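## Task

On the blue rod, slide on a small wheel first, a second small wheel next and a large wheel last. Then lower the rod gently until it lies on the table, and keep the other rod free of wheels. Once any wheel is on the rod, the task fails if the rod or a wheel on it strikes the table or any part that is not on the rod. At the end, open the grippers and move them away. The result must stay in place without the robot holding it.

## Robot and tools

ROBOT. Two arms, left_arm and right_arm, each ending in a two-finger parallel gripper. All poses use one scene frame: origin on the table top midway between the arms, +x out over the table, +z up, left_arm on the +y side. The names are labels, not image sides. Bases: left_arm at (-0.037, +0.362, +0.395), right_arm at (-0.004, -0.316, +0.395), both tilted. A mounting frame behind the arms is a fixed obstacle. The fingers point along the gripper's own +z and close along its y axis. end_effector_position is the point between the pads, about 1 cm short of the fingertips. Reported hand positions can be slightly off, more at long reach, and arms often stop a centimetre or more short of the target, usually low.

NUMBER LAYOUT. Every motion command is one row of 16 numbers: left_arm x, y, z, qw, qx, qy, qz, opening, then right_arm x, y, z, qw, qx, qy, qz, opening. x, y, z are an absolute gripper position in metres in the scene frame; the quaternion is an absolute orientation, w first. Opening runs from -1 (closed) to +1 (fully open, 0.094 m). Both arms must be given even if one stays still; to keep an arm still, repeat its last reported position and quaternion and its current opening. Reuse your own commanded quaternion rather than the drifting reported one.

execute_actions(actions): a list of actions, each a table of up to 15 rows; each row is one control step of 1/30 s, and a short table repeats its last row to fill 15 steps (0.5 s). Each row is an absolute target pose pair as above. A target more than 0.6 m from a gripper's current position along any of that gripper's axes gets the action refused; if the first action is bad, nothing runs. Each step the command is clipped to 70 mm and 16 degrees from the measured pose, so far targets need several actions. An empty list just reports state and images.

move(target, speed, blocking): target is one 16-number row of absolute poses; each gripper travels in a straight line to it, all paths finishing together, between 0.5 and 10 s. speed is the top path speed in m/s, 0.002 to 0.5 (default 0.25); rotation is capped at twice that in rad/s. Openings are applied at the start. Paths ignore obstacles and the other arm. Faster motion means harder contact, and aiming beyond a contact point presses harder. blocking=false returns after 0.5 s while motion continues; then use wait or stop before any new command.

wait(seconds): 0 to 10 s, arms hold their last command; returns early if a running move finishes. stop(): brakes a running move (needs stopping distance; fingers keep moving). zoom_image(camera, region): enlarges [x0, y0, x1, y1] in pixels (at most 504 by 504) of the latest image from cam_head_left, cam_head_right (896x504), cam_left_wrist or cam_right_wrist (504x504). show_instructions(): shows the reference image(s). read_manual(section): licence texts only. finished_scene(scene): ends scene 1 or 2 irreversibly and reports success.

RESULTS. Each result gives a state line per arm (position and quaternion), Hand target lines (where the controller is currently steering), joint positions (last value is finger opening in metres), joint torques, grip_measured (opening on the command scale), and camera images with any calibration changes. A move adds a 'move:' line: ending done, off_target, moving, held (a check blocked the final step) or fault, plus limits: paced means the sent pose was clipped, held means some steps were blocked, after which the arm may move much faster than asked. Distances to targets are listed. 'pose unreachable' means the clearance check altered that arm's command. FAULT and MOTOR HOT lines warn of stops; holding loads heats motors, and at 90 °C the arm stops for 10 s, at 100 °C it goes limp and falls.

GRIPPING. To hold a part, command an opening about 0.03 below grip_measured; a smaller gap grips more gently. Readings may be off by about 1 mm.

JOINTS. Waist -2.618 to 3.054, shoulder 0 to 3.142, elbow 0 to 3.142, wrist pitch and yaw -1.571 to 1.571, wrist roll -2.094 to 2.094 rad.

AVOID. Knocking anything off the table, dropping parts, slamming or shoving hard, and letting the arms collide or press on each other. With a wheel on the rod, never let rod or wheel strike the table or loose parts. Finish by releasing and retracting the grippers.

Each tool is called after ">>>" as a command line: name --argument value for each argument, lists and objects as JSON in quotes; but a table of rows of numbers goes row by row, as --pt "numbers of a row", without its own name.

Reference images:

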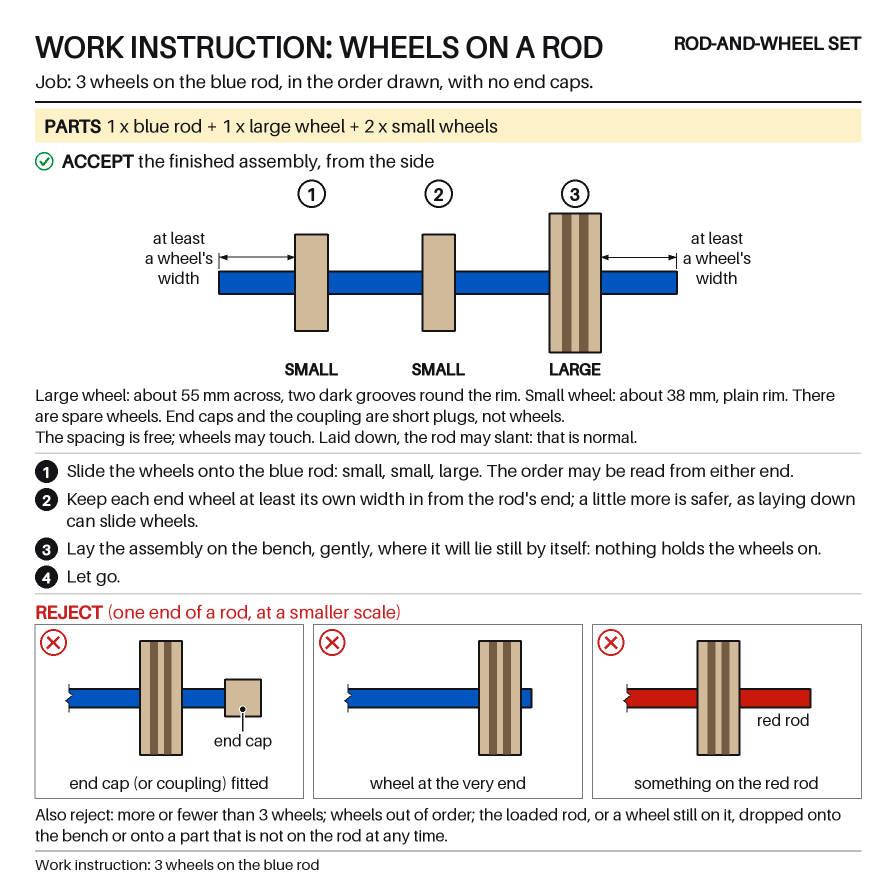

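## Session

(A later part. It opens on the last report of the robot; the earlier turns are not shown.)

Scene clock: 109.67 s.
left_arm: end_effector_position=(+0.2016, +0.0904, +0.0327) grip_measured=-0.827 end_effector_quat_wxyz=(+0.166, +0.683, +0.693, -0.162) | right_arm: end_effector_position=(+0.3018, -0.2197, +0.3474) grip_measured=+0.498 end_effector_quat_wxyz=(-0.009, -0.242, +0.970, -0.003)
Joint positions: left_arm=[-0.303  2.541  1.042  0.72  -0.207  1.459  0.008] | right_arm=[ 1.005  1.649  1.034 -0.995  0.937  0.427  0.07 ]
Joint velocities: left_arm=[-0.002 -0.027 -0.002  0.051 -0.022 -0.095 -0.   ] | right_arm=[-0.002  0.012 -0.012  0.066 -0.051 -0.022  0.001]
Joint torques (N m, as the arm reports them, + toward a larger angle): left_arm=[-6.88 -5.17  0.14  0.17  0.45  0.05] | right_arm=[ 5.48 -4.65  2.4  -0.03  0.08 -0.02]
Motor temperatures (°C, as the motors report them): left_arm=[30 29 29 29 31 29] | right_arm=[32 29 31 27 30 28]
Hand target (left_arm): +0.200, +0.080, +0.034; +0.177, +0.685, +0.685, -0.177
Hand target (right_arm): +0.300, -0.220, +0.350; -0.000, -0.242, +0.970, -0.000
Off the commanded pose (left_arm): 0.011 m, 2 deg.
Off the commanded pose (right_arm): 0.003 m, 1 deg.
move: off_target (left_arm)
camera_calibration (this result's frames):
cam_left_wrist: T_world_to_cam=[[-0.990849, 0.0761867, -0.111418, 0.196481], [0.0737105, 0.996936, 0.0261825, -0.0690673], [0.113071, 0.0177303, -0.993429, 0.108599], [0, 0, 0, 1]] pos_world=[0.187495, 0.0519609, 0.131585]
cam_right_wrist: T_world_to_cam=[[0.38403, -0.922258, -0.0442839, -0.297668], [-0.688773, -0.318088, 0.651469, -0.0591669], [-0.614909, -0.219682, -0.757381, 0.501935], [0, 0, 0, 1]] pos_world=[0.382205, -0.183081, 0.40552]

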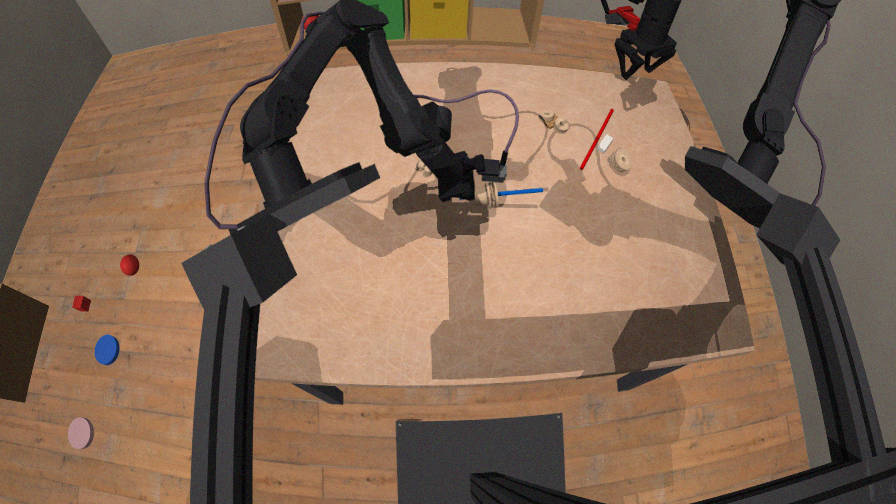

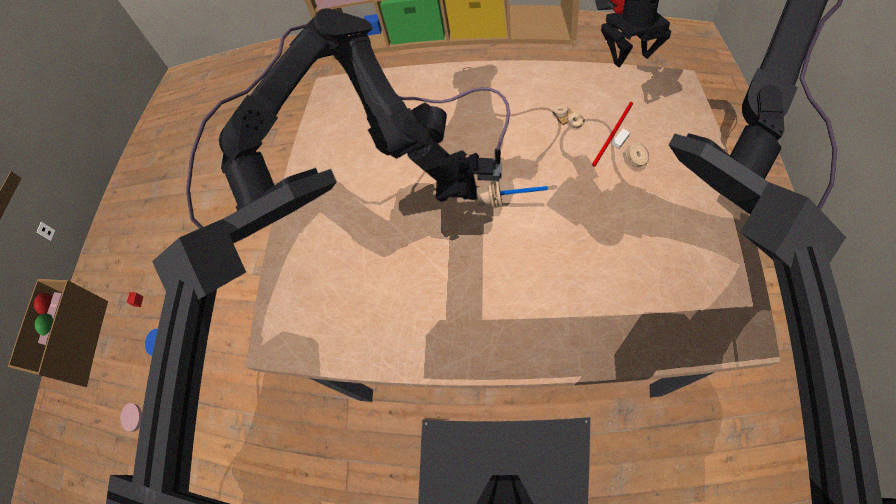

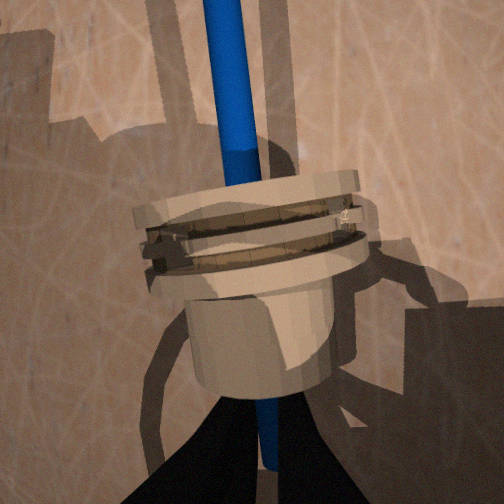

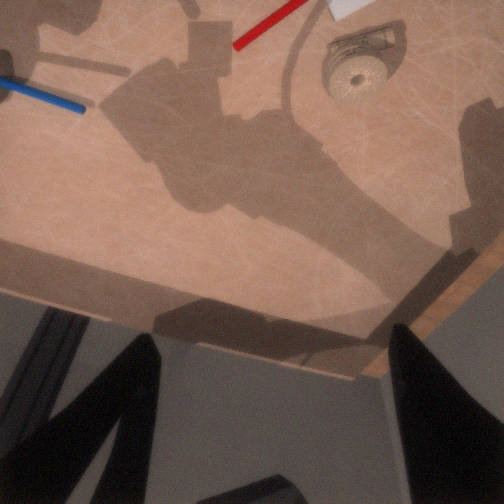

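>>> move --target '[0.2,0.08,0.031, 0.177,0.685,0.685,-0.177, 0.0, 0.3,-0.22,0.35, 0,-0.242,0.970,0, 0.5]' --speed 0.02

>>> move --target '[0.2,0.14,0.12, 0.177,0.685,0.685,-0.177, 0.0, 0.3,-0.22,0.35, 0,-0.242,0.970,0, 0.5]' --speed 0.1

Scene clock: 111.27 s.
left_arm: end_effector_position=(+0.2017, +0.0904, +0.0323) grip_measured=-0.003 end_effector_quat_wxyz=(+0.168, +0.683, +0.691, -0.165) | right_arm: end_effector_position=(+0.3018, -0.2197, +0.3474) grip_measured=+0.498 end_effector_quat_wxyz=(-0.009, -0.242, +0.970, -0.003)
Joint positions: left_arm=[-0.298  2.541  1.042  0.72  -0.195  1.463  0.047] | right_arm=[ 1.005  1.649  1.034 -0.995  0.937  0.427  0.07 ]
Joint velocities: left_arm=[-0.012 -0.017 -0.032  0.022  0.022 -0.037  0.001] | right_arm=[-0.007 -0.022  0.007 -0.051  0.007  0.051 -0.001]
Joint torques (N m, as the arm reports them, + toward a larger angle): left_arm=[-6.81 -4.49  0.75  0.16  0.4   0.07] | right_arm=[ 5.43 -4.54  2.3   0.    0.04 -0.05]
Motor temperatures (°C, as the motors report them): left_arm=[30 29 29 29 31 29] | right_arm=[32 29 31 27 30 28]
Hand target (left_arm): +0.200, +0.080, +0.032; +0.177, +0.685, +0.685, -0.177
Hand target (right_arm): +0.300, -0.220, +0.350; -0.000, -0.242, +0.970, -0.000
Off the commanded pose (left_arm): 0.011 m, 2 deg.
Off the commanded pose (right_arm): 0.003 m, 1 deg.
move: off_target (left_arm)
camera_calibration (this result's frames):
cam_left_wrist: T_world_to_cam=[[-0.99075, 0.0770126, -0.111732, 0.196433], [0.075459, 0.996985, 0.0180742, -0.0691338], [0.112787, 0.00947585, -0.993574, 0.108994], [0, 0, 0, 1]] pos_world=[0.18754, 0.0527648, 0.131491]
cam_right_wrist: T_world_to_cam=[[0.38403, -0.922258, -0.0442839, -0.297668], [-0.688773, -0.318088, 0.651469, -0.0591669], [-0.614909, -0.219682, -0.757381, 0.501935], [0, 0, 0, 1]] pos_world=[0.382205, -0.183081, 0.40552]

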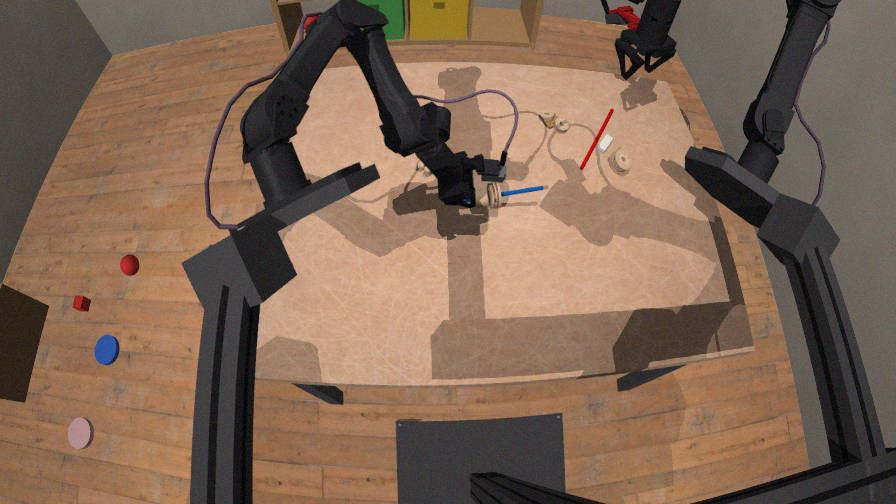

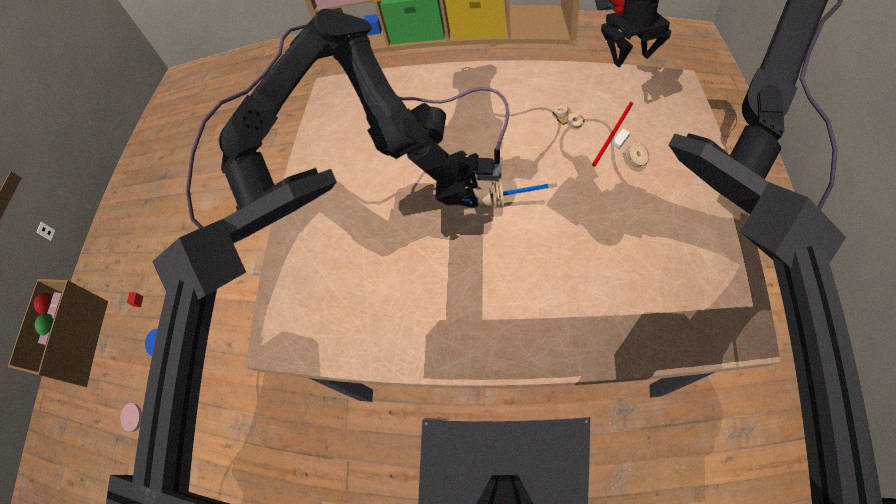

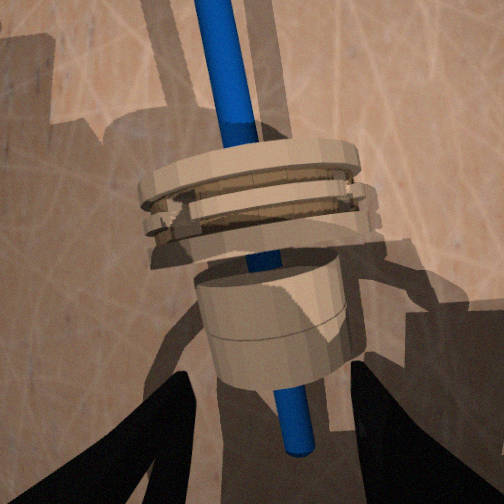

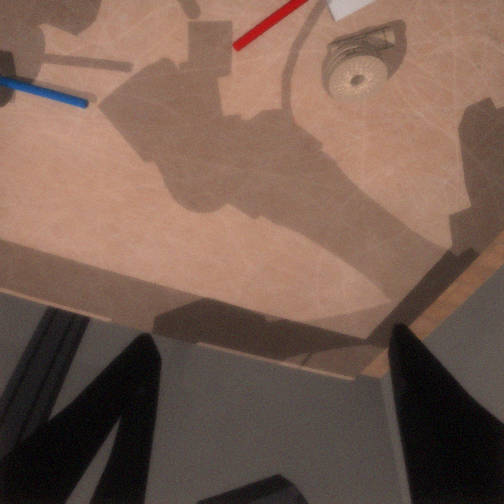

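Scene clock: 112.60 s.
left_arm: end_effector_position=(+0.2114, +0.1454, +0.1105) grip_measured=-0.003 end_effector_quat_wxyz=(+0.177, +0.680, +0.693, -0.160) | right_arm: end_effector_position=(+0.3018, -0.2197, +0.3474) grip_measured=+0.498 end_effector_quat_wxyz=(-0.009, -0.242, +0.970, -0.003)
Joint positions: left_arm=[-0.311  2.169  0.687  0.722 -0.2    1.458  0.047] | right_arm=[ 1.005  1.649  1.034 -0.995  0.937  0.427  0.07 ]
Joint velocities: left_arm=[ 0.007 -0.007 -0.002 -0.095  0.007 -0.037 -0.   ] | right_arm=[ 0.012  0.002  0.002 -0.066 -0.007  0.007  0.001]
Joint torques (N m, as the arm reports them, + toward a larger angle): left_arm=[-6.71 -7.16 -3.25  0.14  0.32 -0.07] | right_arm=[ 5.64 -4.5   2.23 -0.04  0.05  0.02]
Motor temperatures (°C, as the motors report them): left_arm=[30 29 29 29 31 29] | right_arm=[31 29 31 27 30 28]
Hand target (left_arm): +0.201, +0.141, +0.119; +0.177, +0.685, +0.685, -0.177
Hand target (right_arm): +0.300, -0.220, +0.350; -0.000, -0.242, +0.970, -0.000
Off the commanded pose (left_arm): 0.016 m, 2 deg.
Off the commanded pose (right_arm): 0.003 m, 1 deg.
move: off_target (left_arm)
camera_calibration (this result's frames):
cam_left_wrist: T_world_to_cam=[[-0.989357, 0.0669562, -0.129185, 0.213664], [0.0657815, 0.997745, 0.0133438, -0.12367], [0.129787, 0.00470384, -0.991531, 0.18195], [0, 0, 0, 1]] pos_world=[0.19591, 0.108229, 0.209662]
cam_right_wrist: T_world_to_cam=[[0.38403, -0.922258, -0.0442839, -0.297668], [-0.688773, -0.318088, 0.651469, -0.0591669], [-0.614909, -0.219682, -0.757381, 0.501935], [0, 0, 0, 1]] pos_world=[0.382205, -0.183081, 0.40552]

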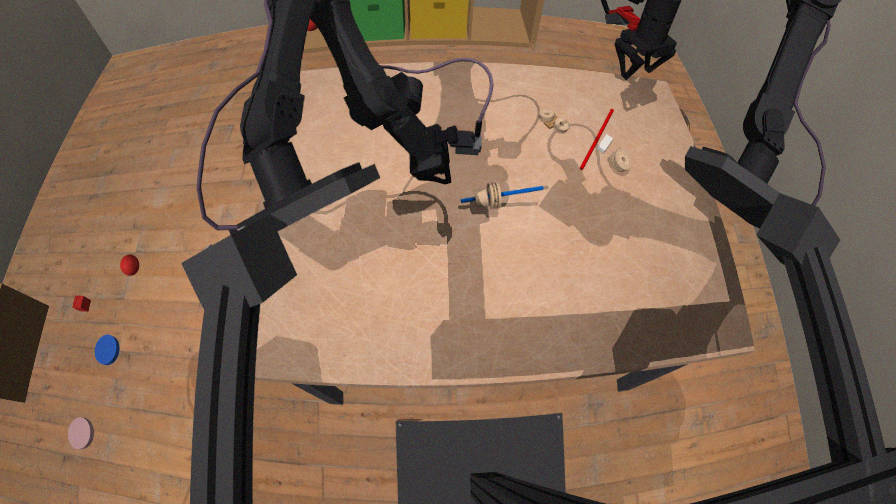

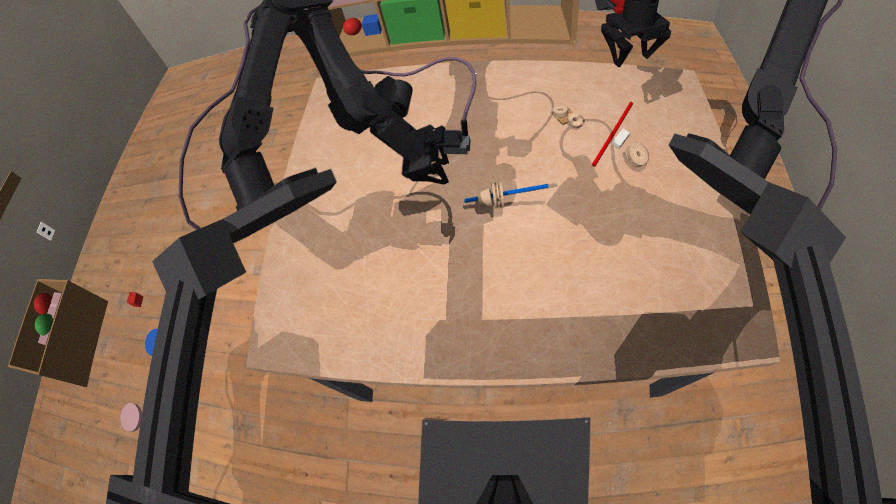

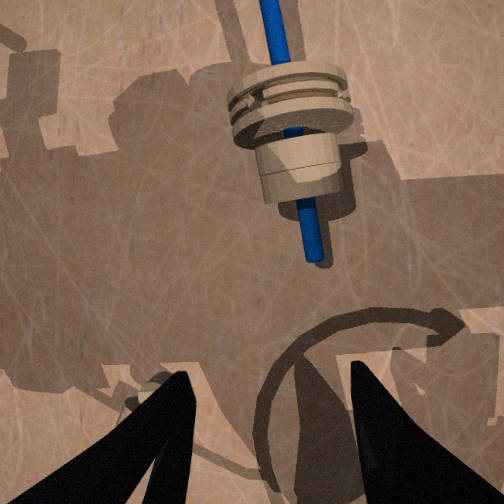

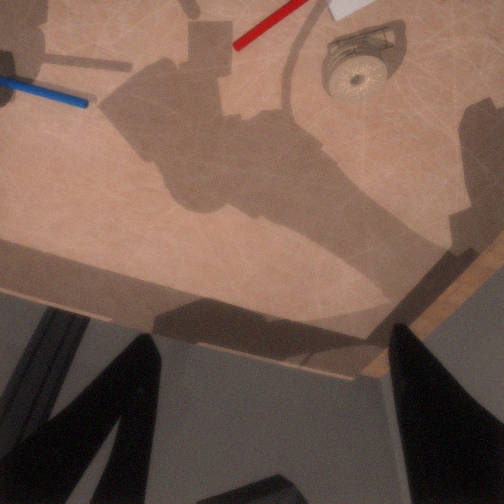

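>>> finished_scene --scene 1

The scene is finished: the task was done.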